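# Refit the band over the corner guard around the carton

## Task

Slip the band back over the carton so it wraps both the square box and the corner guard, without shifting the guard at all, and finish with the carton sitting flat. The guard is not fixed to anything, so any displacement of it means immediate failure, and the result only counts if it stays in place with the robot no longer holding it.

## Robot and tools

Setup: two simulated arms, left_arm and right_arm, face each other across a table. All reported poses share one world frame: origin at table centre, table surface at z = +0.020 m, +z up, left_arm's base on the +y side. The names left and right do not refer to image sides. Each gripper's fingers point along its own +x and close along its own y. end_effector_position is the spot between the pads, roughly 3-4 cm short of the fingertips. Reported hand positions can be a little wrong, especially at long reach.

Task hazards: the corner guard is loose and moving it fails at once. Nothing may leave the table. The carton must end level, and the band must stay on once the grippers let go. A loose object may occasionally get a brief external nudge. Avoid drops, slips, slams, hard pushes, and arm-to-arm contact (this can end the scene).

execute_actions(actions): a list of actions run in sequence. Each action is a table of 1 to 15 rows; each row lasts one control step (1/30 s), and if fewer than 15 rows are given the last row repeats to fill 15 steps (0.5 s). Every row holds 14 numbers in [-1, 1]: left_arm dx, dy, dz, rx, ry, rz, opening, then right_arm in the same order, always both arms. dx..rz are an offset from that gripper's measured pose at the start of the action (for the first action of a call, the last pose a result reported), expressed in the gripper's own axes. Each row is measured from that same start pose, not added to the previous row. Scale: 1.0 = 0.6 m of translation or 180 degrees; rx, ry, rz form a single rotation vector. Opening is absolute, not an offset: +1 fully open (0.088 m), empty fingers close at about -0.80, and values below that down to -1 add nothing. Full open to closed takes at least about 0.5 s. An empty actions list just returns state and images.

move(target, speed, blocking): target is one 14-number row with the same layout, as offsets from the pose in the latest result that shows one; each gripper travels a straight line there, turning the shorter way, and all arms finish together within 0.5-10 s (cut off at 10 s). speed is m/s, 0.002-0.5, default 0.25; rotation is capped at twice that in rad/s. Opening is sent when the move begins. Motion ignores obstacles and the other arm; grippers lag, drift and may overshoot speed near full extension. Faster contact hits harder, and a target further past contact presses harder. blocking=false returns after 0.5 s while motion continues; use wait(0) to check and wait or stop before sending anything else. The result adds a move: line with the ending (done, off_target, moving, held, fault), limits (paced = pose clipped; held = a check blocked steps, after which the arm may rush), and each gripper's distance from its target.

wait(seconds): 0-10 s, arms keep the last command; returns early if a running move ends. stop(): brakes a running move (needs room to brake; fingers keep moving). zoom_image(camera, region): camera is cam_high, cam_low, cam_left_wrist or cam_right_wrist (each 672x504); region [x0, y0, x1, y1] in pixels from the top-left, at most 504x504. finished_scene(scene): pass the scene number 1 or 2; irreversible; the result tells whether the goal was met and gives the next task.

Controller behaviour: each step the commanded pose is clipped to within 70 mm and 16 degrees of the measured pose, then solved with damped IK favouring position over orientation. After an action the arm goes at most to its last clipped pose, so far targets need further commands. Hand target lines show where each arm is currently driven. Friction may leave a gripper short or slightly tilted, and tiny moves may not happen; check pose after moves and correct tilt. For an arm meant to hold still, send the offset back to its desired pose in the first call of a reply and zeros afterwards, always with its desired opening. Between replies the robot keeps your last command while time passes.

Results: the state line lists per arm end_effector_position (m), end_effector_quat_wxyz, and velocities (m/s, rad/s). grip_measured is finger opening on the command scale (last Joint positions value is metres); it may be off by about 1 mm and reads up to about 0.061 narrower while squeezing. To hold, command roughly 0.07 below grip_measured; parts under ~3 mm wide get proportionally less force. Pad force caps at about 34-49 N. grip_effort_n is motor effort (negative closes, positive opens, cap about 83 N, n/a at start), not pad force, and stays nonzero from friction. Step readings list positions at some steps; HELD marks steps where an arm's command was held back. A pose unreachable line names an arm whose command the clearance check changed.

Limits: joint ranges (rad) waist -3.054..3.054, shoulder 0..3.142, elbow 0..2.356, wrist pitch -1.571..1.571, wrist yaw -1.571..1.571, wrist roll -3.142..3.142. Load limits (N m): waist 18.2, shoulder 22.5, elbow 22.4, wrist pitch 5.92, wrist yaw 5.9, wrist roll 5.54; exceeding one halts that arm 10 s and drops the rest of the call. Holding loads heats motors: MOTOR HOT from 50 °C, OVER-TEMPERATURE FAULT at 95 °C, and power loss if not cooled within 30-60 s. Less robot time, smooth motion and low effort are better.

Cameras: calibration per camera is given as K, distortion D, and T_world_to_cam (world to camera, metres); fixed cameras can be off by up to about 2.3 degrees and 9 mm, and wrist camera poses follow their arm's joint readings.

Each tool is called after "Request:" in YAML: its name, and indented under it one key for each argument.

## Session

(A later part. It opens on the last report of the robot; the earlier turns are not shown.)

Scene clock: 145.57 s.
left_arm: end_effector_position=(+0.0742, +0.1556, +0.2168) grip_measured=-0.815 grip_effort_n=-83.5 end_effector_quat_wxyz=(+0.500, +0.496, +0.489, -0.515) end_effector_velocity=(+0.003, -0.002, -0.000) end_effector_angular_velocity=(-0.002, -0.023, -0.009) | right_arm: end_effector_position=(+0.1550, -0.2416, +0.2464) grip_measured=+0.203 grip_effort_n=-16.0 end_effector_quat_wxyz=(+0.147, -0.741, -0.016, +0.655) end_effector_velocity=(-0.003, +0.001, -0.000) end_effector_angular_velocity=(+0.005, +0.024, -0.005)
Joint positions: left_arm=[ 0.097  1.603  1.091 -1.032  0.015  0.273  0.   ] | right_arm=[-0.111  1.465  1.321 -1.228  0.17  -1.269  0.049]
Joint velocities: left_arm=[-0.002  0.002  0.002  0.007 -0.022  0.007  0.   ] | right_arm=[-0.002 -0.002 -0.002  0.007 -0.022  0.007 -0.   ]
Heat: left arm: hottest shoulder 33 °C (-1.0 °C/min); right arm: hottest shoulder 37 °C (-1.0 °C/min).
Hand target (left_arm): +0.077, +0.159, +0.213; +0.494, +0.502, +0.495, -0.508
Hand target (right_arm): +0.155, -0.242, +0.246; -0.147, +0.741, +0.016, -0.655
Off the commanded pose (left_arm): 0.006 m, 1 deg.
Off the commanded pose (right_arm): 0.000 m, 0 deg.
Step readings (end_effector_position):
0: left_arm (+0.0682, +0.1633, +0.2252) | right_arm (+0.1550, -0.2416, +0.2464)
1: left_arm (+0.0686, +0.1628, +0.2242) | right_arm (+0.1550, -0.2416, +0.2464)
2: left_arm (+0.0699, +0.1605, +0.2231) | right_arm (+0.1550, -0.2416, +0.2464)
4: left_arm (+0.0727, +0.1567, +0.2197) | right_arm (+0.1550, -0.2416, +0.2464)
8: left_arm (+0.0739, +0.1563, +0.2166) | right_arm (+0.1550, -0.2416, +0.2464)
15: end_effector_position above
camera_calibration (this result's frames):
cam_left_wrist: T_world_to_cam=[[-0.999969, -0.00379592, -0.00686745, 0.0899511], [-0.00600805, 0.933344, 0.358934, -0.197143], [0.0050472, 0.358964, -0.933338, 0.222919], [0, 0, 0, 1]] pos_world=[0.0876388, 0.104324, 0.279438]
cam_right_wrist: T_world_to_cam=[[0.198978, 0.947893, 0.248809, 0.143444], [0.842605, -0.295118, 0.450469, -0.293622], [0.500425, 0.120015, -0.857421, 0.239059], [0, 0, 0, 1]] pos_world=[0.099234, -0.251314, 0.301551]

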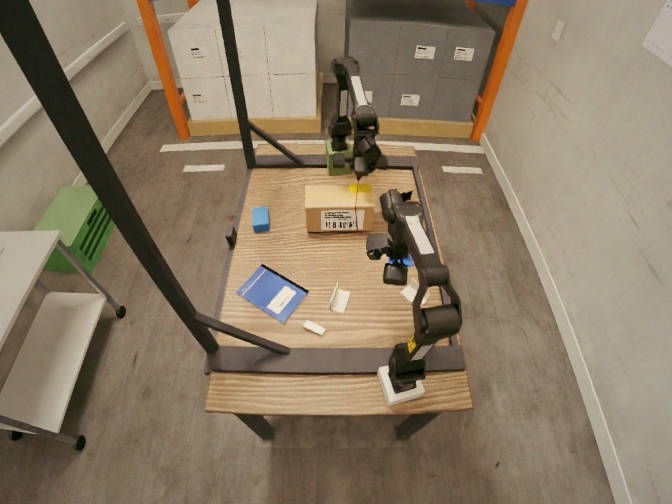

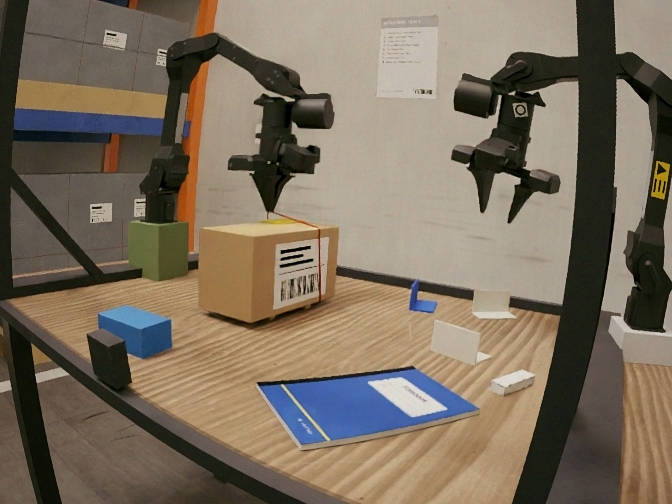

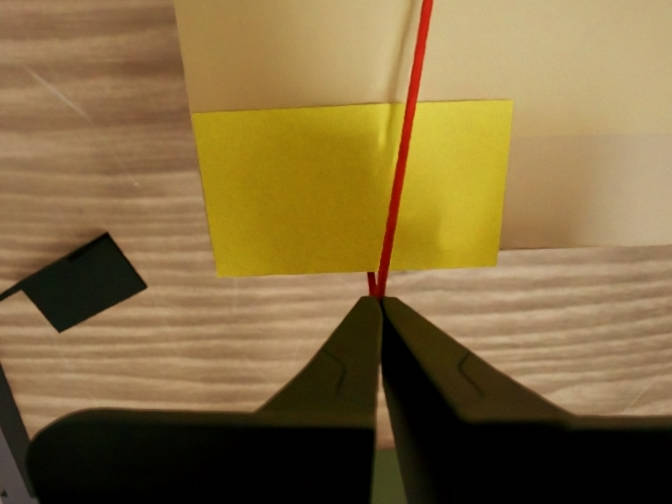

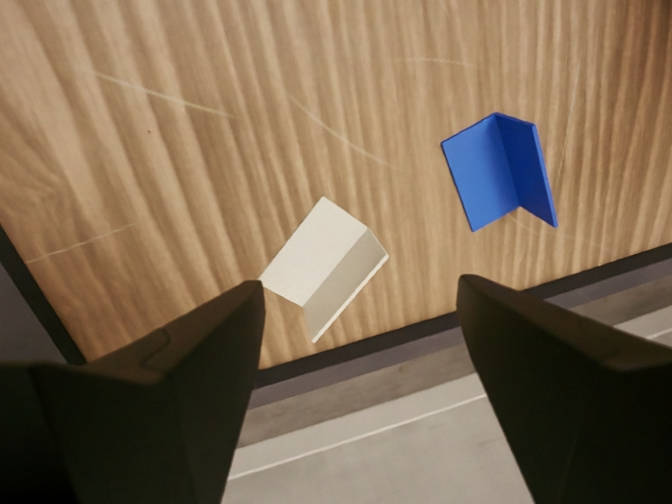

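Request:
execute_actions:
  actions:
    - [[0,0,0,0,0,0,-0.85,0,0,0,0,0,0,0.2],[0,0,0,0,0,0,-0.8,0,0,0,0,0,0,0.2],[0,0,0,0,0,0,-0.78,0,0,0,0,0,0,0.2],[0,0,0,0,0,0,-0.76,0,0,0,0,0,0,0.2],[0,0,0,0,0,0,-0.74,0,0,0,0,0,0,0.2],[0,0,0,0,0,0,-0.72,0,0,0,0,0,0,0.2],[0,0,0,0,0,0,-0.7,0,0,0,0,0,0,0.2],[0,0,0,0,0,0,-0.66,0,0,0,0,0,0,0.2],[0,0,0,0,0,0,-0.62,0,0,0,0,0,0,0.2],[0,0,0,0,0,0,-0.58,0,0,0,0,0,0,0.2],[0,0,0,0,0,0,-0.55,0,0,0,0,0,0,0.2]]
    - [[-0.1,0,0,0,0,0,-0.5,0,0,0,0,0,0,0.2]]
    - [[-0.05,0,0.06,0,0,0,0.15,0,0,0,0,0,0,0.2]]

Scene clock: 153.33 s.
left_arm: end_effector_position=(+0.0728, +0.1256, +0.3082) grip_measured=+0.144 grip_effort_n=17.0 end_effector_quat_wxyz=(+0.500, +0.495, +0.486, -0.518) end_effector_velocity=(-0.001, +0.001, +0.004) end_effector_angular_velocity=(+0.009, -0.006, -0.014) | right_arm: end_effector_position=(+0.1550, -0.2416, +0.2464) grip_measured=+0.203 grip_effort_n=-16.0 end_effector_quat_wxyz=(+0.147, -0.741, -0.016, +0.655) end_effector_velocity=(-0.000, -0.002, -0.001) end_effector_angular_velocity=(-0.011, +0.001, +0.020)
Joint positions: left_arm=[ 0.069  1.676  1.535 -1.395  0.018  0.249  0.046] | right_arm=[-0.111  1.465  1.321 -1.228  0.17  -1.269  0.049]
Joint velocities: left_arm=[-0.007  0.002  0.017 -0.022 -0.007  0.007  0.002] | right_arm=[-0.002 -0.002 -0.002 -0.007 -0.007 -0.022 -0.   ]
Heat: left arm: hottest shoulder 32 °C (-2.0 °C/min); right arm: hottest shoulder 37 °C (-1.0 °C/min).
Hand target (left_arm): +0.073, +0.123, +0.307; +0.499, +0.495, +0.489, -0.516
Hand target (right_arm): +0.155, -0.242, +0.246; -0.147, +0.741, +0.016, -0.655
Off the commanded pose (left_arm): 0.003 m, 0 deg.
Off the commanded pose (right_arm): 0.000 m, 0 deg.
Step readings (end_effector_position; steps 1 to 15: 1st action; 16 to 30: 2nd action; 31 to 45: 3rd action):
0: left_arm (+0.0742, +0.1556, +0.2168) | right_arm (+0.1550, -0.2416, +0.2464)
1: left_arm (+0.0743, +0.1554, +0.2168) | right_arm (+0.1550, -0.2416, +0.2464)
2: left_arm (+0.0744, +0.1547, +0.2168) | right_arm (+0.1550, -0.2416, +0.2464)
4: left_arm (+0.0744, +0.1538, +0.2169) | right_arm (+0.1550, -0.2416, +0.2464)
8: left_arm (+0.0735, +0.1558, +0.2169) | right_arm (+0.1550, -0.2416, +0.2464)
15: left_arm (+0.0736, +0.1556, +0.2169) | right_arm (+0.1550, -0.2416, +0.2464)
16: left_arm (+0.0733, +0.1568, +0.2216) | right_arm (+0.1550, -0.2416, +0.2464)
17: left_arm (+0.0720, +0.1619, +0.2290) | right_arm (+0.1550, -0.2416, +0.2464)
19: left_arm (+0.0725, +0.1601, +0.2477) | right_arm (+0.1550, -0.2416, +0.2464)
23: left_arm (+0.0736, +0.1556, +0.2737) | right_arm (+0.1550, -0.2416, +0.2464)
30: left_arm (+0.0729, +0.1583, +0.2760) | right_arm (+0.1550, -0.2416, +0.2464)
31: left_arm (+0.0727, +0.1577, +0.2793) | right_arm (+0.1550, -0.2416, +0.2464)
32: left_arm (+0.0722, +0.1537, +0.2849) | right_arm (+0.1550, -0.2416, +0.2464)
34: left_arm (+0.0735, +0.1340, +0.2976) | right_arm (+0.1550, -0.2416, +0.2464)
38: left_arm (+0.0726, +0.1266, +0.3097) | right_arm (+0.1550, -0.2416, +0.2464)
45: end_effector_position above
camera_calibration (this result's frames):
cam_left_wrist: T_world_to_cam=[[-0.999986, -0.00031432, -0.00524507, 0.0881272], [-0.00213857, 0.936139, 0.351624, -0.200333], [0.00479959, 0.35163, -0.936127, 0.320779], [0, 0, 0, 1]] pos_world=[0.086158, 0.0747716, 0.371194]
cam_right_wrist: T_world_to_cam=[[0.198978, 0.947893, 0.248809, 0.143444], [0.842605, -0.295118, 0.450469, -0.293622], [0.500425, 0.120015, -0.857421, 0.239059], [0, 0, 0, 1]] pos_world=[0.099234, -0.251314, 0.301551]

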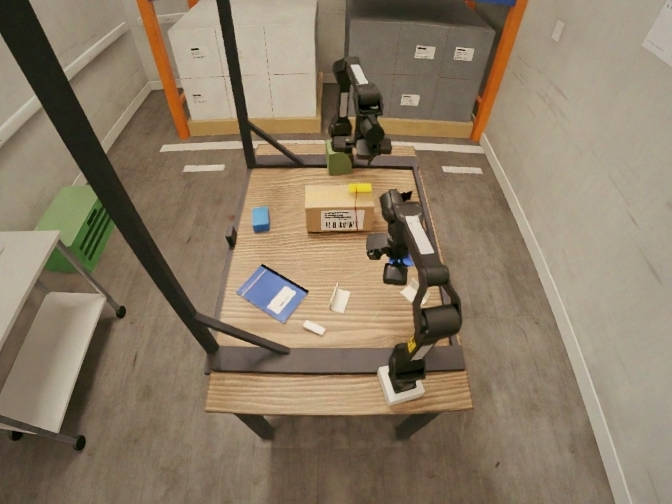

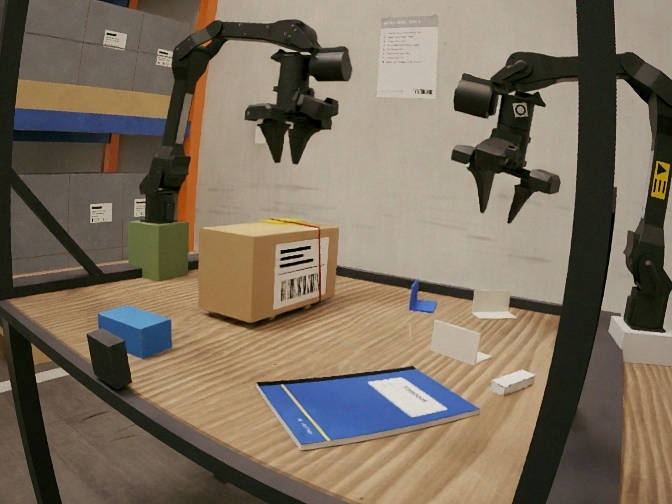

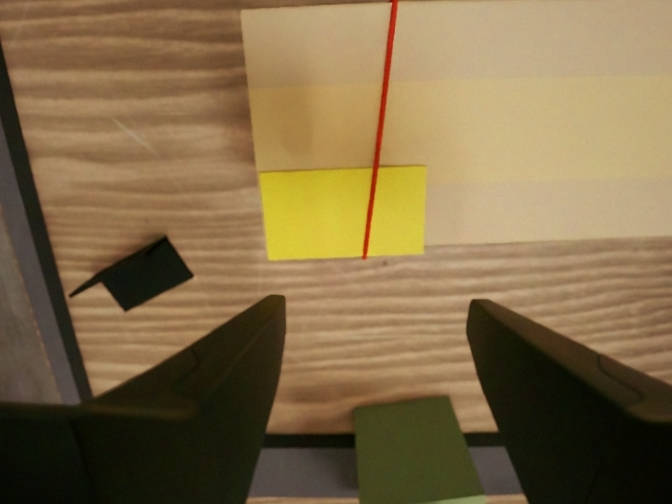

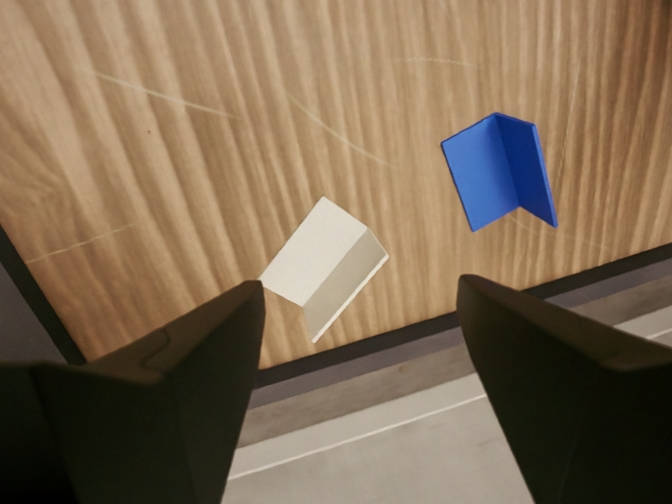

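Request:
move:
  target: [0.138,-0.002,0.131,-0.009,0.02,0.003,0.15,0,0,0,0,0,0,0.2]
  speed: 0.2

Scene clock: 162.43 s.
left_arm: end_effector_position=(+0.0698, +0.0463, +0.2324) grip_measured=+0.147 grip_effort_n=17.0 end_effector_quat_wxyz=(+0.495, +0.503, +0.504, -0.497) end_effector_velocity=(-0.000, +0.003, -0.003) end_effector_angular_velocity=(+0.018, -0.005, +0.005) | right_arm: end_effector_position=(+0.1550, -0.2416, +0.2464) grip_measured=+0.203 grip_effort_n=-16.5 end_effector_quat_wxyz=(+0.147, -0.741, -0.016, +0.655) end_effector_velocity=(-0.000, -0.003, +0.001) end_effector_angular_velocity=(-0.006, +0.002, +0.020)
Joint positions: left_arm=[ 0.009  2.025  1.684 -1.244  0.001  0.164  0.046] | right_arm=[-0.111  1.465  1.321 -1.228  0.17  -1.269  0.049]
Joint velocities: left_arm=[-0.002  0.002 -0.007 -0.007 -0.007 -0.007 -0.   ] | right_arm=[-0.002 -0.007 -0.002 -0.007 -0.007 -0.022  0.   ]
Heat: left arm: hottest shoulder 33 °C (-2.0 °C/min); right arm: hottest shoulder 37 °C (+0.0 °C/min).
Hand target (left_arm): +0.070, +0.045, +0.227; +0.494, +0.506, +0.507, -0.493
Hand target (right_arm): +0.155, -0.242, +0.246; -0.147, +0.741, +0.016, -0.655
Off the commanded pose (left_arm): 0.005 m, 1 deg.
Off the commanded pose (right_arm): 0.000 m, 0 deg.
move: done
camera_calibration (this result's frames):
cam_left_wrist: T_world_to_cam=[[-0.999624, -0.0244607, -0.0123598, 0.0874458], [-0.0273619, 0.916321, 0.399508, -0.107861], [0.00155328, 0.399696, -0.916646, 0.271209], [0, 0, 0, 1]] pos_world=[0.0840404, -0.00742665, 0.292775]
cam_right_wrist: T_world_to_cam=[[0.198978, 0.947893, 0.248809, 0.143444], [0.842605, -0.295118, 0.450469, -0.293622], [0.500425, 0.120015, -0.857421, 0.239059], [0, 0, 0, 1]] pos_world=[0.099234, -0.251314, 0.301551]

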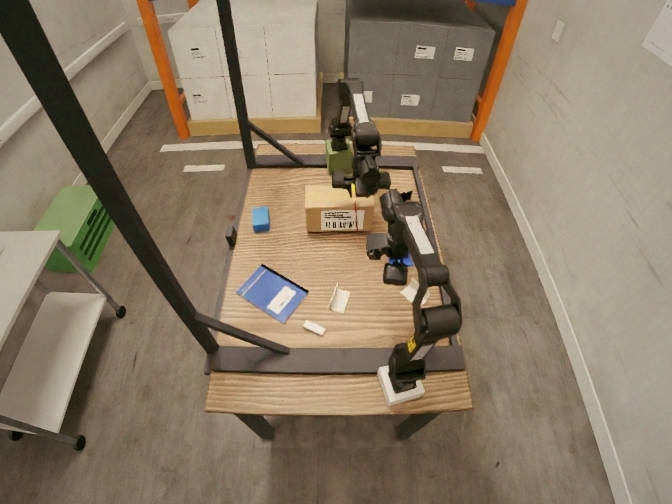

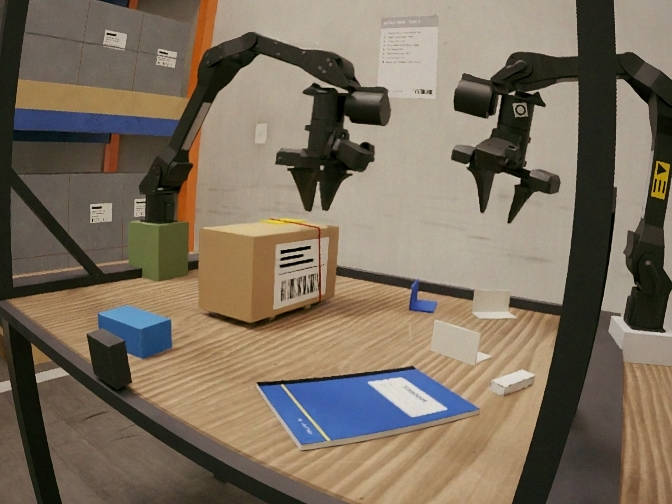

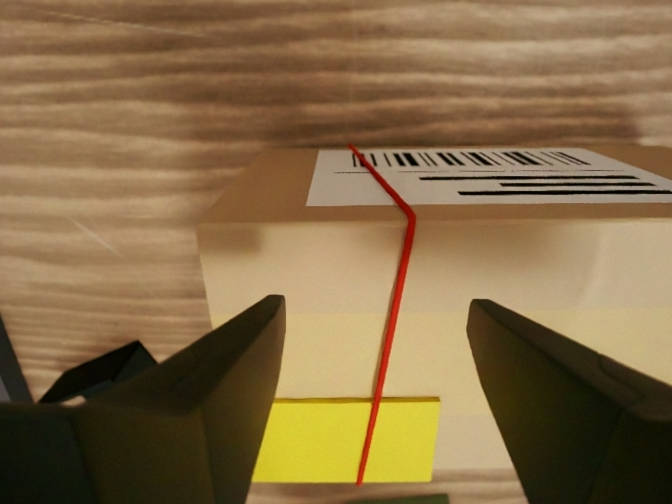

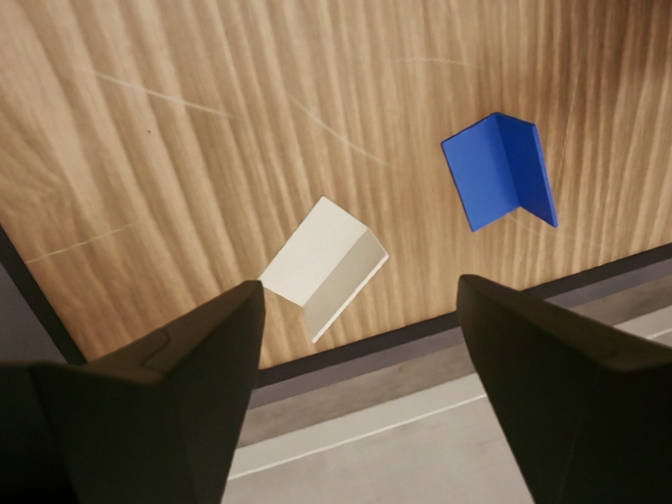

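Request:
execute_actions:
  actions:
    - [[0.02,0.017,-0.004,0,0,0,0.3,0,0,0,0,0,0,0.2]]
    - [[0.025,0.003,-0.004,0,0.004,0,0.3,0,0,0,0,0,0,0.2]]

Scene clock: 169.03 s.
left_arm: end_effector_position=(+0.0808, +0.0474, +0.2150) grip_measured=+0.297 grip_effort_n=17.0 end_effector_quat_wxyz=(+0.502, +0.498, +0.502, -0.499) end_effector_velocity=(-0.002, -0.001, -0.001) end_effector_angular_velocity=(-0.004, +0.007, +0.005) | right_arm: end_effector_position=(+0.1550, -0.2416, +0.2464) grip_measured=+0.203 grip_effort_n=-16.0 end_effector_quat_wxyz=(+0.147, -0.741, -0.016, +0.655) end_effector_velocity=(-0.000, -0.002, -0.001) end_effector_angular_velocity=(-0.011, +0.001, +0.020)
Joint positions: left_arm=[ 0.038  2.025  1.615 -1.16   0.001  0.186  0.054] | right_arm=[-0.111  1.465  1.321 -1.228  0.17  -1.269  0.049]
Joint velocities: left_arm=[-0.002  0.002 -0.002  0.007  0.007 -0.007 -0.   ] | right_arm=[-0.002 -0.002 -0.002 -0.007 -0.007 -0.022  0.   ]
Heat: left arm: hottest shoulder 33 °C (-2.0 °C/min); right arm: hottest shoulder 36 °C (-1.0 °C/min).
Hand target (left_arm): +0.082, +0.050, +0.209; +0.496, +0.503, +0.506, -0.495
Hand target (right_arm): +0.155, -0.242, +0.246; -0.147, +0.741, +0.016, -0.655
Off the commanded pose (left_arm): 0.007 m, 1 deg.
Off the commanded pose (right_arm): 0.000 m, 0 deg.
Step readings (end_effector_position; steps 1 to 15: 1st action; 16 to 30: 2nd action):
0: left_arm (+0.0698, +0.0463, +0.2324) | right_arm (+0.1550, -0.2416, +0.2464)
1: left_arm (+0.0702, +0.0460, +0.2315) | right_arm (+0.1550, -0.2416, +0.2464)
2: left_arm (+0.0715, +0.0452, +0.2298) | right_arm (+0.1550, -0.2416, +0.2464)
4: left_arm (+0.0755, +0.0455, +0.2271) | right_arm (+0.1550, -0.2416, +0.2464)
8: left_arm (+0.0797, +0.0476, +0.2239) | right_arm (+0.1550, -0.2416, +0.2464)
15: left_arm (+0.0799, +0.0471, +0.2236) | right_arm (+0.1550, -0.2416, +0.2464)
16: left_arm (+0.0800, +0.0468, +0.2225) | right_arm (+0.1550, -0.2416, +0.2464)
17: left_arm (+0.0803, +0.0462, +0.2207) | right_arm (+0.1550, -0.2416, +0.2464)
19: left_arm (+0.0803, +0.0466, +0.2179) | right_arm (+0.1550, -0.2416, +0.2464)
23: left_arm (+0.0805, +0.0479, +0.2151) | right_arm (+0.1550, -0.2416, +0.2464)
30: end_effector_position above
camera_calibration (this result's frames):
cam_left_wrist: T_world_to_cam=[[-0.999387, -0.0319018, -0.0144292, 0.0990033], [-0.0349992, 0.921862, 0.385933, -0.0983369], [0.000989725, 0.386202, -0.922414, 0.256763], [0, 0, 0, 1]] pos_world=[0.0952467, -0.00535077, 0.276222]
cam_right_wrist: T_world_to_cam=[[0.198978, 0.947893, 0.248809, 0.143444], [0.842605, -0.295118, 0.450469, -0.293622], [0.500425, 0.120015, -0.857421, 0.239059], [0, 0, 0, 1]] pos_world=[0.099234, -0.251314, 0.301551]

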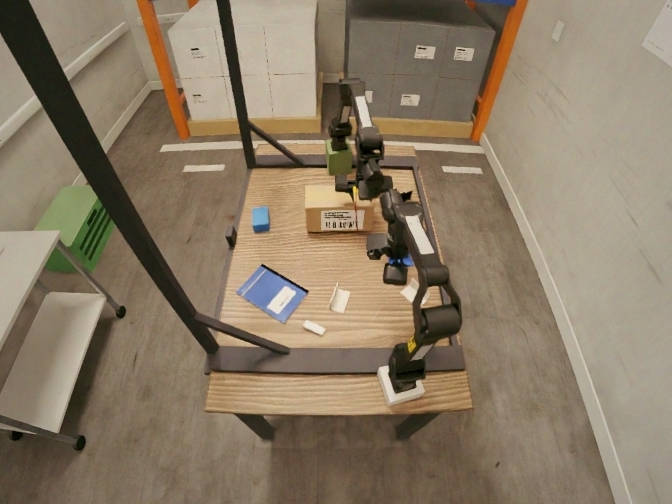

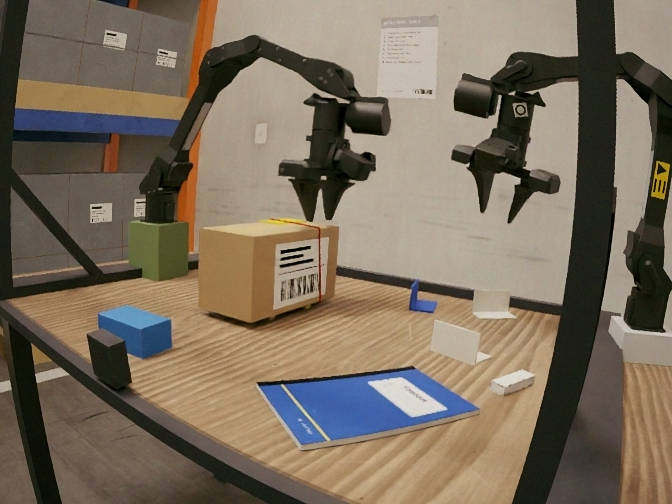

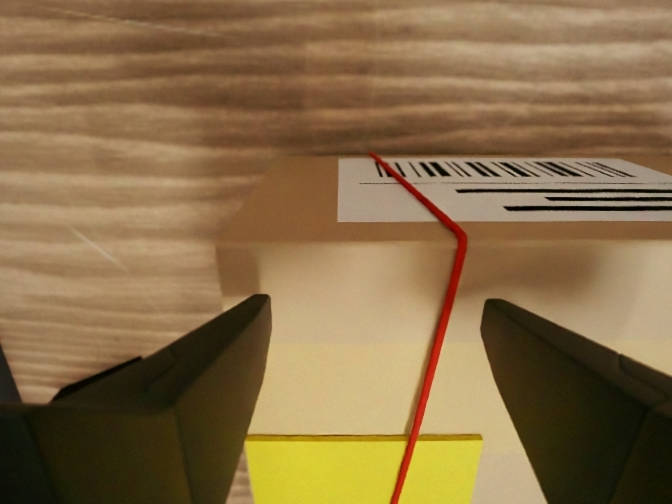

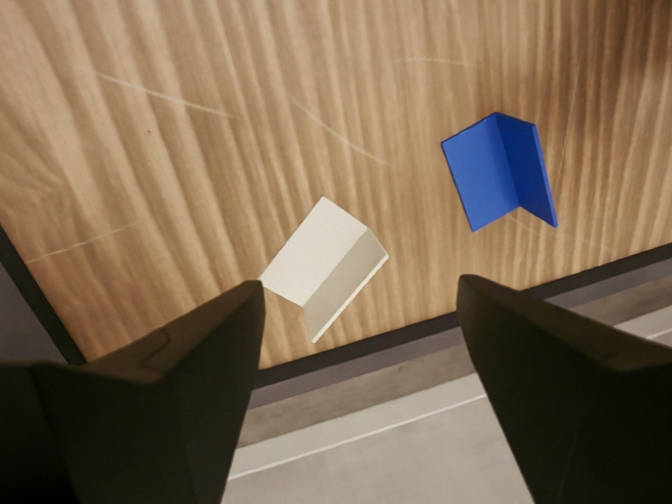

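Request:
execute_actions:
  actions:
    - [[0.018,-0.013,-0.006,0,0.004,0,0.3,0,0,0,0,0,0,0.2]]
    - [[0.015,0,-0.004,0,0.004,0,0.3,0,0,0,0,0,0,0.2]]

Scene clock: 177.03 s.
left_arm: end_effector_position=(+0.0737, +0.0485, +0.2035) grip_measured=+0.297 grip_effort_n=16.0 end_effector_quat_wxyz=(+0.500, +0.499, +0.501, -0.500) end_effector_velocity=(+0.002, +0.002, +0.000) end_effector_angular_velocity=(+0.009, -0.006, +0.024) | right_arm: end_effector_position=(+0.1550, -0.2416, +0.2464) grip_measured=+0.203 grip_effort_n=-16.0 end_effector_quat_wxyz=(+0.147, -0.741, -0.016, +0.655) end_effector_velocity=(-0.001, +0.001, +0.000) end_effector_angular_velocity=(+0.003, +0.003, +0.020)
Joint positions: left_arm=[ 0.02   2.025  1.568 -1.114  0.001  0.173  0.054] | right_arm=[-0.111  1.465  1.321 -1.228  0.17  -1.269  0.049]
Joint velocities: left_arm=[ 0.002 -0.002 -0.002 -0.007 -0.007 -0.022 -0.001] | right_arm=[-0.002 -0.002 -0.002  0.007 -0.007 -0.022  0.   ]
Heat: left arm: hottest shoulder 35 °C (+1.0 °C/min); right arm: hottest shoulder 36 °C (-1.0 °C/min).
Hand target (left_arm): +0.074, +0.052, +0.197; +0.495, +0.504, +0.506, -0.495
Hand target (right_arm): +0.155, -0.242, +0.246; -0.147, +0.741, +0.016, -0.655
Off the commanded pose (left_arm): 0.007 m, 1 deg.
Off the commanded pose (right_arm): 0.000 m, 0 deg.
Step readings (end_effector_position; steps 1 to 15: 1st action; 16 to 30: 2nd action):
0: left_arm (+0.0808, +0.0474, +0.2150) | right_arm (+0.1550, -0.2416, +0.2464)
1: left_arm (+0.0805, +0.0473, +0.2139) | right_arm (+0.1550, -0.2416, +0.2464)
2: left_arm (+0.0798, +0.0473, +0.2121) | right_arm (+0.1550, -0.2416, +0.2464)
4: left_arm (+0.0770, +0.0484, +0.2091) | right_arm (+0.1550, -0.2416, +0.2464)
8: left_arm (+0.0737, +0.0496, +0.2063) | right_arm (+0.1550, -0.2416, +0.2464)
15: left_arm (+0.0736, +0.0492, +0.2062) | right_arm (+0.1550, -0.2416, +0.2464)
16: left_arm (+0.0736, +0.0490, +0.2057) | right_arm (+0.1550, -0.2416, +0.2464)
17: left_arm (+0.0737, +0.0487, +0.2050) | right_arm (+0.1550, -0.2416, +0.2464)
19: left_arm (+0.0737, +0.0486, +0.2041) | right_arm (+0.1550, -0.2416, +0.2464)
23: left_arm (+0.0737, +0.0486, +0.2036) | right_arm (+0.1550, -0.2416, +0.2464)
30: end_effector_position above
camera_calibration (this result's frames):
cam_left_wrist: T_world_to_cam=[[-0.999514, -0.0276969, -0.0143109, 0.0916028], [-0.0310767, 0.921708, 0.386639, -0.095636], [0.0024818, 0.386895, -0.92212, 0.245492], [0, 0, 0, 1]] pos_world=[0.087977, -0.00429441, 0.264661]
cam_right_wrist: T_world_to_cam=[[0.198978, 0.947893, 0.248809, 0.143444], [0.842605, -0.295118, 0.450469, -0.293622], [0.500425, 0.120015, -0.857421, 0.239059], [0, 0, 0, 1]] pos_world=[0.099234, -0.251314, 0.301551]

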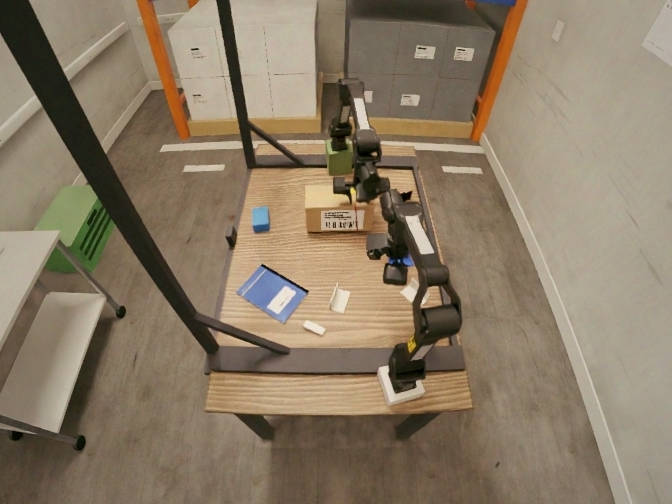

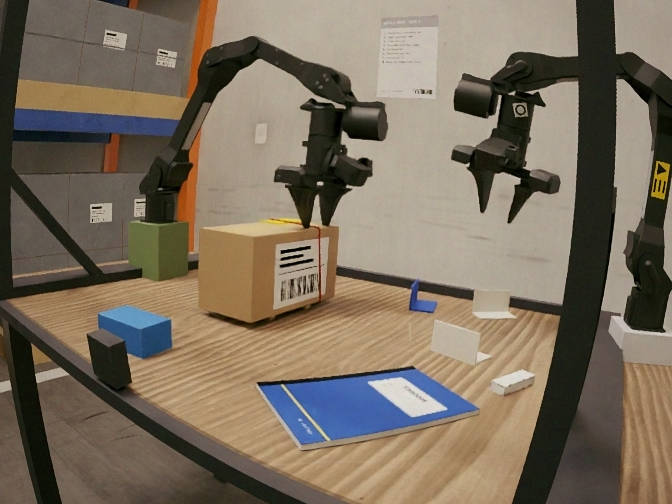

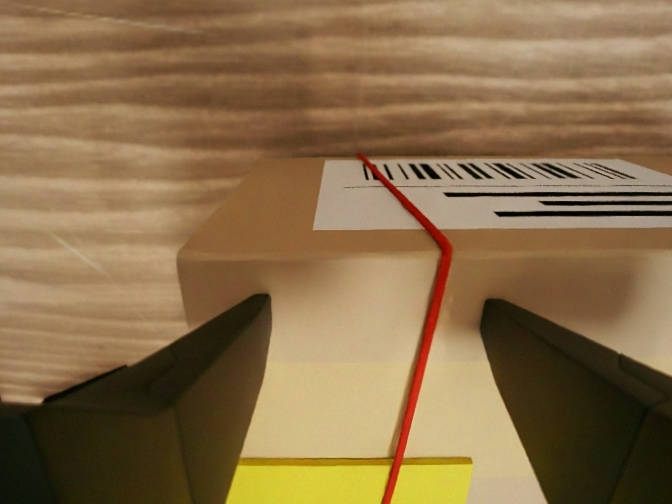

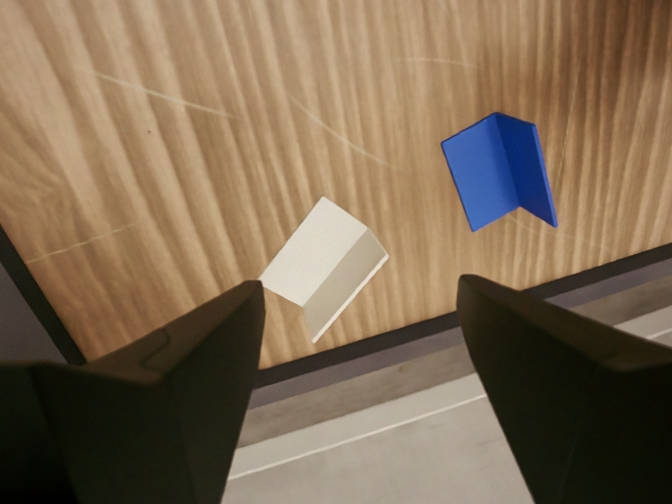

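Request:
execute_actions:
  actions:
    - [[0.016,0.002,0.004,0,0,0,0.3,0,0,0,0,0,0,0.2]]
    - [[0.012,0.004,0,0,0,0,0.22,0,0,0,0,0,0,0.2],[0.012,0.004,0,0,0,0,0.14,0,0,0,0,0,0,0.2],[0.012,0.004,0,0,0,0,0.06,0,0,0,0,0,0,0.2],[0.012,0.004,0,0,0,0,-0.02,0,0,0,0,0,0,0.2],[0.012,0.005,0,0,0,0,-0.1,0,0,0,0,0,0,0.2],[0.012,0.005,0,0,0,0,-0.18,0,0,0,0,0,0,0.2],[0.012,0.006,0,0,0,0,-0.26,0,0,0,0,0,0,0.2],[0.012,0.006,0,0,0,0,-0.34,0,0,0,0,0,0,0.2],[0.012,0.007,0,0,0,0,-0.42,0,0,0,0,0,0,0.2],[0.012,0.007,0,0,0,0,-0.5,0,0,0,0,0,0,0.2],[0.012,0.008,0,0,0,0,-0.58,0,0,0,0,0,0,0.2],[0.012,0.008,0,0,0,0,-0.66,0,0,0,0,0,0,0.2],[0.012,0.008,0,0,0,0,-0.74,0,0,0,0,0,0,0.2],[0.012,0.008,0,0,0,0,-0.82,0,0,0,0,0,0,0.2],[0.012,0.008,0,0,0,0,-0.9,0,0,0,0,0,0,0.2]]
    - [[0.006,0.004,0,0,0,0,-0.9,0,0,0,0,0,0,0.2]]

Scene clock: 187.83 s.
left_arm: end_effector_position=(+0.0656, +0.0431, +0.2029) grip_measured=-0.815 grip_effort_n=-83.5 end_effector_quat_wxyz=(+0.495, +0.489, +0.497, -0.518) end_effector_velocity=(-0.000, +0.004, -0.001) end_effector_angular_velocity=(+0.013, -0.005, +0.005) | right_arm: end_effector_position=(+0.1550, -0.2416, +0.2464) grip_measured=+0.203 grip_effort_n=-16.0 end_effector_quat_wxyz=(+0.147, -0.741, -0.016, +0.655) end_effector_velocity=(+0.002, +0.001, +0.002) end_effector_angular_velocity=(+0.012, -0.007, +0.003)
Joint positions: left_arm=[ 0.011  2.023  1.561 -1.088  0.036  0.179  0.   ] | right_arm=[-0.111  1.465  1.321 -1.228  0.17  -1.269  0.049]
Joint velocities: left_arm=[-0.002 -0.002 -0.007 -0.007 -0.007 -0.007  0.   ] | right_arm=[-0.002 -0.007 -0.002  0.007  0.007 -0.007  0.   ]
Heat: left arm: hottest shoulder 36 °C (+3.0 °C/min); right arm: hottest shoulder 36 °C (-1.0 °C/min).
Hand target (left_arm): +0.070, +0.044, +0.199; +0.497, +0.490, +0.498, -0.515
Hand target (right_arm): +0.155, -0.242, +0.246; -0.147, +0.741, +0.016, -0.655
Off the commanded pose (left_arm): 0.006 m, 0 deg.
Off the commanded pose (right_arm): 0.000 m, 0 deg.
Step readings (end_effector_position; steps 1 to 15: 1st action; 16 to 30: 2nd action; 31 to 45: 3rd action):
0: left_arm (+0.0737, +0.0485, +0.2035) | right_arm (+0.1550, -0.2416, +0.2464)
1: left_arm (+0.0738, +0.0483, +0.2035) | right_arm (+0.1550, -0.2416, +0.2464)
2: left_arm (+0.0738, +0.0482, +0.2032) | right_arm (+0.1550, -0.2416, +0.2464)
4: left_arm (+0.0738, +0.0481, +0.2028) | right_arm (+0.1550, -0.2416, +0.2464)
8: left_arm (+0.0738, +0.0481, +0.2025) | right_arm (+0.1550, -0.2416, +0.2464)
15: left_arm (+0.0738, +0.0480, +0.2025) | right_arm (+0.1550, -0.2416, +0.2464)
16: left_arm (+0.0740, +0.0481, +0.2023) | right_arm (+0.1550, -0.2416, +0.2464)
17: left_arm (+0.0739, +0.0475, +0.2020) | right_arm (+0.1550, -0.2416, +0.2464)
19: left_arm (+0.0740, +0.0461, +0.2020) | right_arm (+0.1550, -0.2416, +0.2464)
23: left_arm (+0.0741, +0.0445, +0.2021) | right_arm (+0.1550, -0.2416, +0.2464)
30: left_arm (+0.0679, +0.0437, +0.2023) | right_arm (+0.1550, -0.2416, +0.2464)
31: left_arm (+0.0663, +0.0434, +0.2026) | right_arm (+0.1550, -0.2416, +0.2464)
32: left_arm (+0.0658, +0.0431, +0.2027) | right_arm (+0.1550, -0.2416, +0.2464)
34: left_arm (+0.0656, +0.0431, +0.2028) | right_arm (+0.1550, -0.2416, +0.2464)
38: left_arm (+0.0656, +0.0431, +0.2028) | right_arm (+0.1550, -0.2416, +0.2464)
45: end_effector_position above
camera_calibration (this result's frames):
cam_left_wrist: T_world_to_cam=[[-0.999792, -0.0112679, 0.0169918, 0.0762729], [-0.00436681, 0.932411, 0.361372, -0.0876874], [-0.0199153, 0.361223, -0.932267, 0.251693], [0, 0, 0, 1]] pos_world=[0.0808866, -0.00829719, 0.265037]
cam_right_wrist: T_world_to_cam=[[0.198978, 0.947893, 0.248809, 0.143444], [0.842605, -0.295118, 0.450469, -0.293622], [0.500425, 0.120015, -0.857421, 0.239059], [0, 0, 0, 1]] pos_world=[0.099234, -0.251314, 0.301551]

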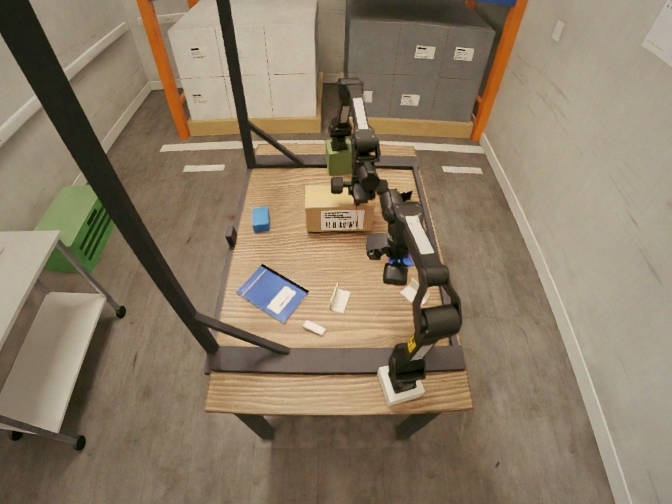

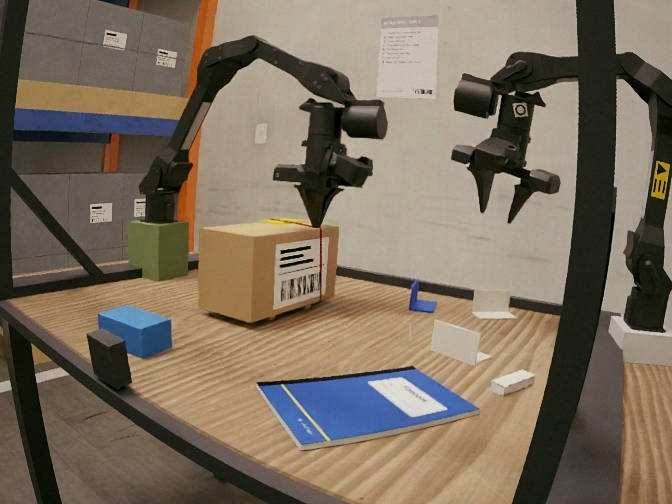

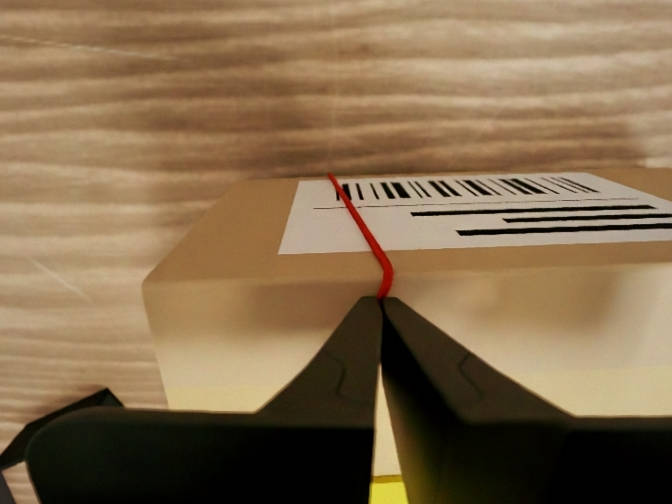

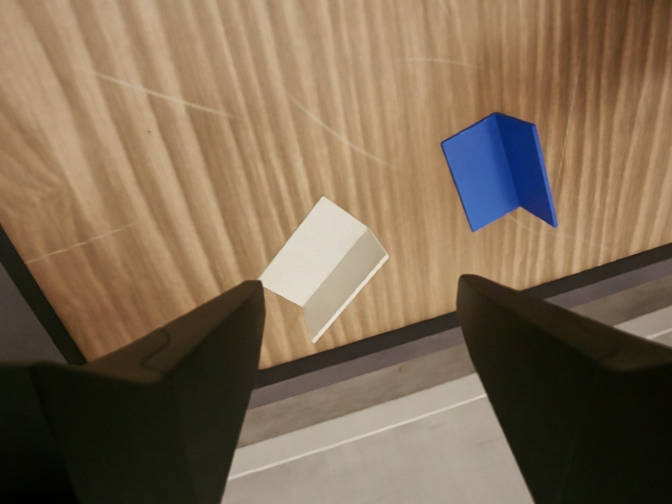

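Request:
execute_actions:
  actions:
    - [[-0.01,0.005,0,0,0,0,-0.9,0,0,0,0,0,0,0.2],[-0.012,0.01,0,0,0,0,-0.9,0,0,0,0,0,0,0.2],[-0.012,0.015,0,0,0,0,-0.9,0,0,0,0,0,0,0.2],[-0.012,0.02,0,0,0,0,-0.9,0,0,0,0,0,0,0.2],[-0.012,0.025,0,0,0,0,-0.9,0,0,0,0,0,0,0.2],[-0.012,0.03,0,0,0,0,-0.9,0,0,0,0,0,0,0.2]]

Scene clock: 193.63 s.
left_arm: end_effector_position=(+0.0780, +0.0433, +0.2103) grip_measured=-0.815 grip_effort_n=-83.5 end_effector_quat_wxyz=(+0.493, +0.486, +0.497, -0.523) end_effector_velocity=(+0.002, -0.000, +0.003) end_effector_angular_velocity=(-0.001, -0.008, -0.005) | right_arm: end_effector_position=(+0.1550, -0.2416, +0.2464) grip_measured=+0.203 grip_effort_n=-16.0 end_effector_quat_wxyz=(+0.147, -0.741, -0.016, +0.655) end_effector_velocity=(-0.001, +0.001, -0.001) end_effector_angular_velocity=(+0.000, +0.006, +0.006)
Joint positions: left_arm=[ 0.046  2.022  1.59  -1.115  0.046  0.219  0.   ] | right_arm=[-0.111  1.465  1.321 -1.228  0.17  -1.269  0.049]
Joint velocities: left_arm=[ 0.002 -0.002  0.007 -0.007 -0.007  0.007  0.   ] | right_arm=[-0.002  0.002 -0.002  0.007 -0.007 -0.007 -0.   ]
Heat: left arm: hottest shoulder 36 °C (+3.0 °C/min); right arm: hottest shoulder 36 °C (-1.0 °C/min).
Hand target (left_arm): +0.084, +0.043, +0.210; +0.495, +0.489, +0.497, -0.518
Hand target (right_arm): +0.155, -0.242, +0.246; -0.147, +0.741, +0.016, -0.655
Off the commanded pose (left_arm): 0.006 m, 1 deg.
Off the commanded pose (right_arm): 0.000 m, 0 deg.
Step readings (end_effector_position):
0: left_arm (+0.0656, +0.0431, +0.2029) | right_arm (+0.1550, -0.2416, +0.2464)
1: left_arm (+0.0656, +0.0429, +0.2035) | right_arm (+0.1550, -0.2416, +0.2464)
2: left_arm (+0.0656, +0.0428, +0.2045) | right_arm (+0.1550, -0.2416, +0.2464)
4: left_arm (+0.0669, +0.0428, +0.2062) | right_arm (+0.1550, -0.2416, +0.2464)
8: left_arm (+0.0756, +0.0432, +0.2091) | right_arm (+0.1550, -0.2416, +0.2464)
15: end_effector_position above
camera_calibration (this result's frames):
cam_left_wrist: T_world_to_cam=[[-0.999663, -0.00639195, 0.0251736, 0.0866164], [0.00299663, 0.934385, 0.356252, -0.090085], [-0.025799, 0.356208, -0.934051, 0.259827], [0, 0, 0, 1]] pos_world=[0.0935604, -0.00782462, 0.272604]
cam_right_wrist: T_world_to_cam=[[0.198978, 0.947893, 0.248809, 0.143444], [0.842605, -0.295118, 0.450469, -0.293622], [0.500425, 0.120015, -0.857421, 0.239059], [0, 0, 0, 1]] pos_world=[0.099234, -0.251314, 0.301551]

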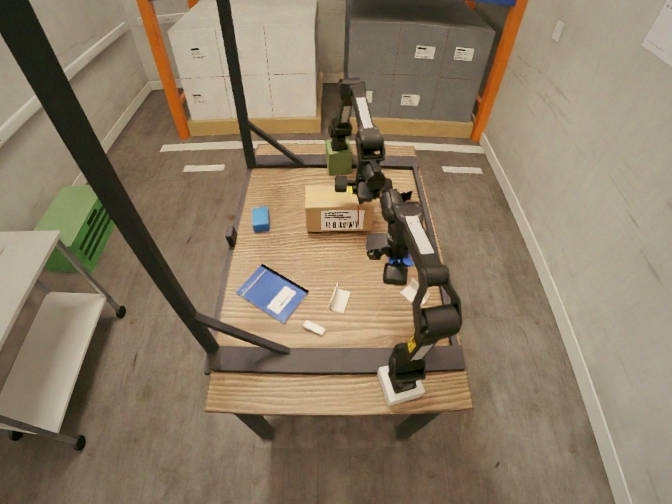

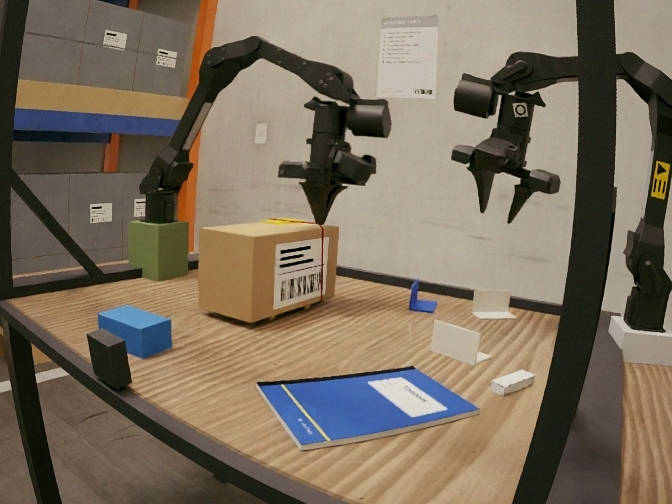

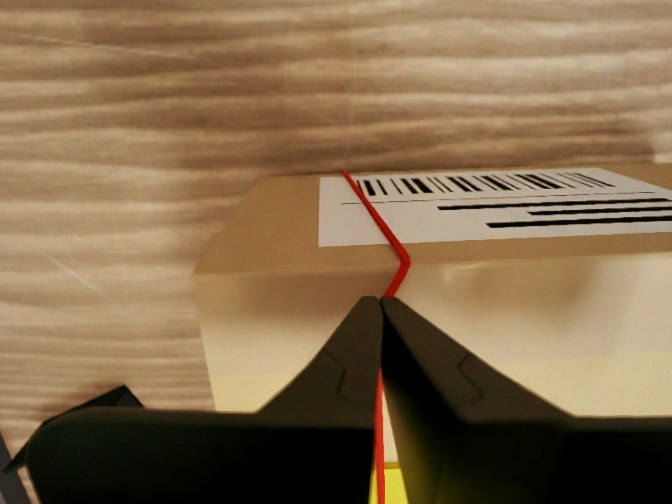

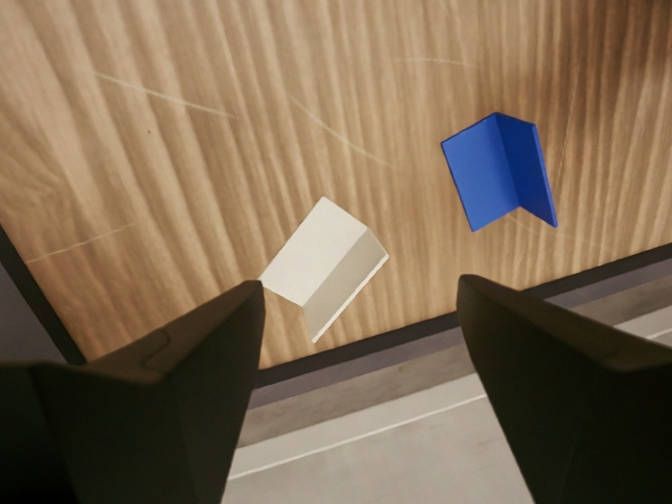

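Request:
execute_actions:
  actions:
    - [[-0.003,0,0.008,0,0,0,-0.9,0,0,0,0,0,0,0.2],[-0.005,0.002,0.016,0,0,0,-0.9,0,0,0,0,0,0,0.2],[-0.006,0.003,0.024,0,0,0,-0.9,0,0,0,0,0,0,0.2],[-0.007,0.004,0.032,0,0,-0.006,-0.9,0,0,0,0,0,0,0.2]]

Scene clock: 198.57 s.
left_arm: end_effector_position=(+0.0793, +0.0309, +0.2136) grip_measured=-0.815 grip_effort_n=-83.5 end_effector_quat_wxyz=(+0.485, +0.486, +0.505, -0.522) end_effector_velocity=(+0.002, +0.001, +0.005) end_effector_angular_velocity=(+0.003, -0.007, -0.005) | right_arm: end_effector_position=(+0.1550, -0.2416, +0.2464) grip_measured=+0.203 grip_effort_n=-16.0 end_effector_quat_wxyz=(+0.147, -0.741, -0.016, +0.655) end_effector_velocity=(+0.000, -0.005, -0.001) end_effector_angular_velocity=(-0.024, +0.003, +0.006)
Joint positions: left_arm=[ 0.048  2.086  1.698 -1.179  0.058  0.22   0.   ] | right_arm=[-0.111  1.465  1.321 -1.228  0.17  -1.269  0.049]
Joint velocities: left_arm=[ 0.002 -0.002  0.017 -0.022 -0.007  0.007  0.   ] | right_arm=[-0.002 -0.002 -0.002 -0.022 -0.007 -0.007 -0.   ]
Heat: left arm: hottest shoulder 37 °C (+4.0 °C/min); right arm: hottest shoulder 36 °C (-1.0 °C/min).
Hand target (left_arm): +0.080, +0.024, +0.215; +0.489, +0.482, +0.501, -0.528
Hand target (right_arm): +0.155, -0.242, +0.246; -0.147, +0.741, +0.016, -0.655
Off the commanded pose (left_arm): 0.007 m, 1 deg.
Off the commanded pose (right_arm): 0.000 m, 0 deg.
Step readings (end_effector_position):
0: left_arm (+0.0780, +0.0433, +0.2104) | right_arm (+0.1550, -0.2416, +0.2464)
1: left_arm (+0.0779, +0.0432, +0.2109) | right_arm (+0.1550, -0.2416, +0.2464)
2: left_arm (+0.0773, +0.0425, +0.2118) | right_arm (+0.1550, -0.2416, +0.2464)
4: left_arm (+0.0769, +0.0378, +0.2143) | right_arm (+0.1550, -0.2416, +0.2464)
8: left_arm (+0.0786, +0.0320, +0.2145) | right_arm (+0.1550, -0.2416, +0.2464)
15: end_effector_position above
camera_calibration (this result's frames):
cam_left_wrist: T_world_to_cam=[[-0.999133, -0.007544, 0.0409518, 0.0843428], [0.00823711, 0.928212, 0.371959, -0.0832949], [-0.040818, 0.371974, -0.927345, 0.266686], [0, 0, 0, 1]] pos_world=[0.0958414, -0.0212487, 0.274839]
cam_right_wrist: T_world_to_cam=[[0.198978, 0.947893, 0.248809, 0.143444], [0.842605, -0.295118, 0.450469, -0.293622], [0.500425, 0.120015, -0.857421, 0.239059], [0, 0, 0, 1]] pos_world=[0.099234, -0.251314, 0.301551]

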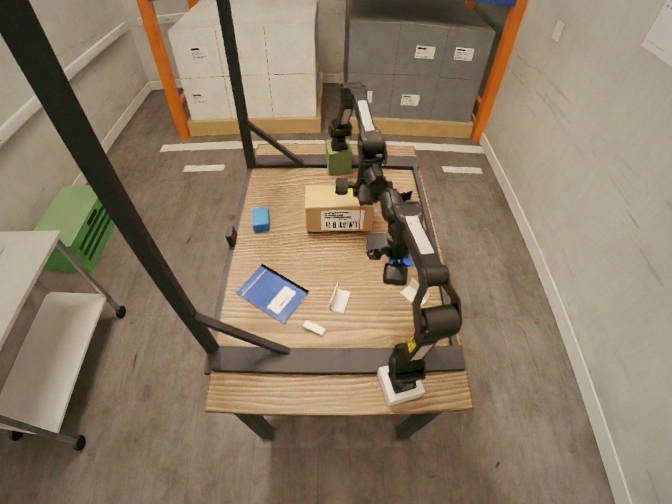

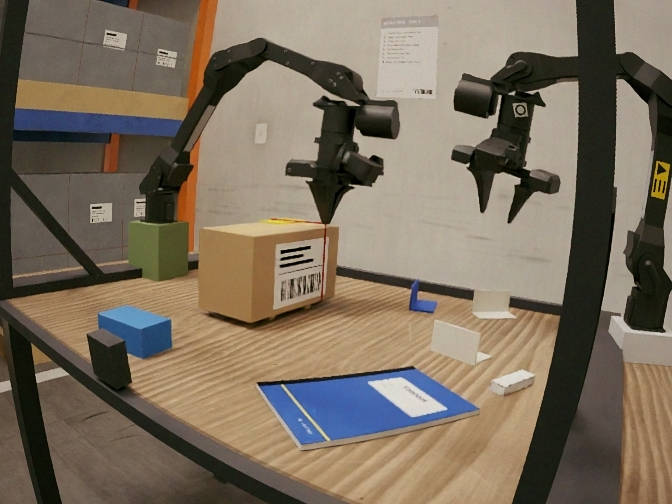

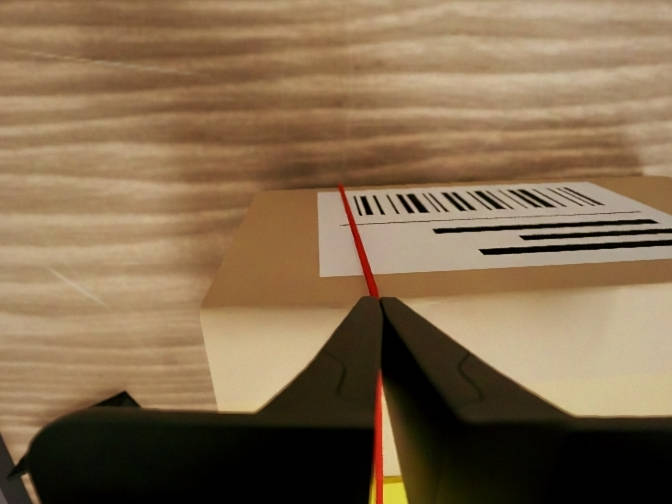

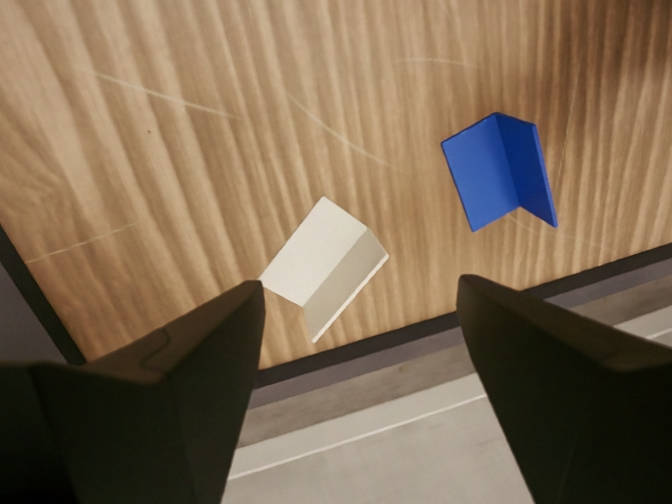

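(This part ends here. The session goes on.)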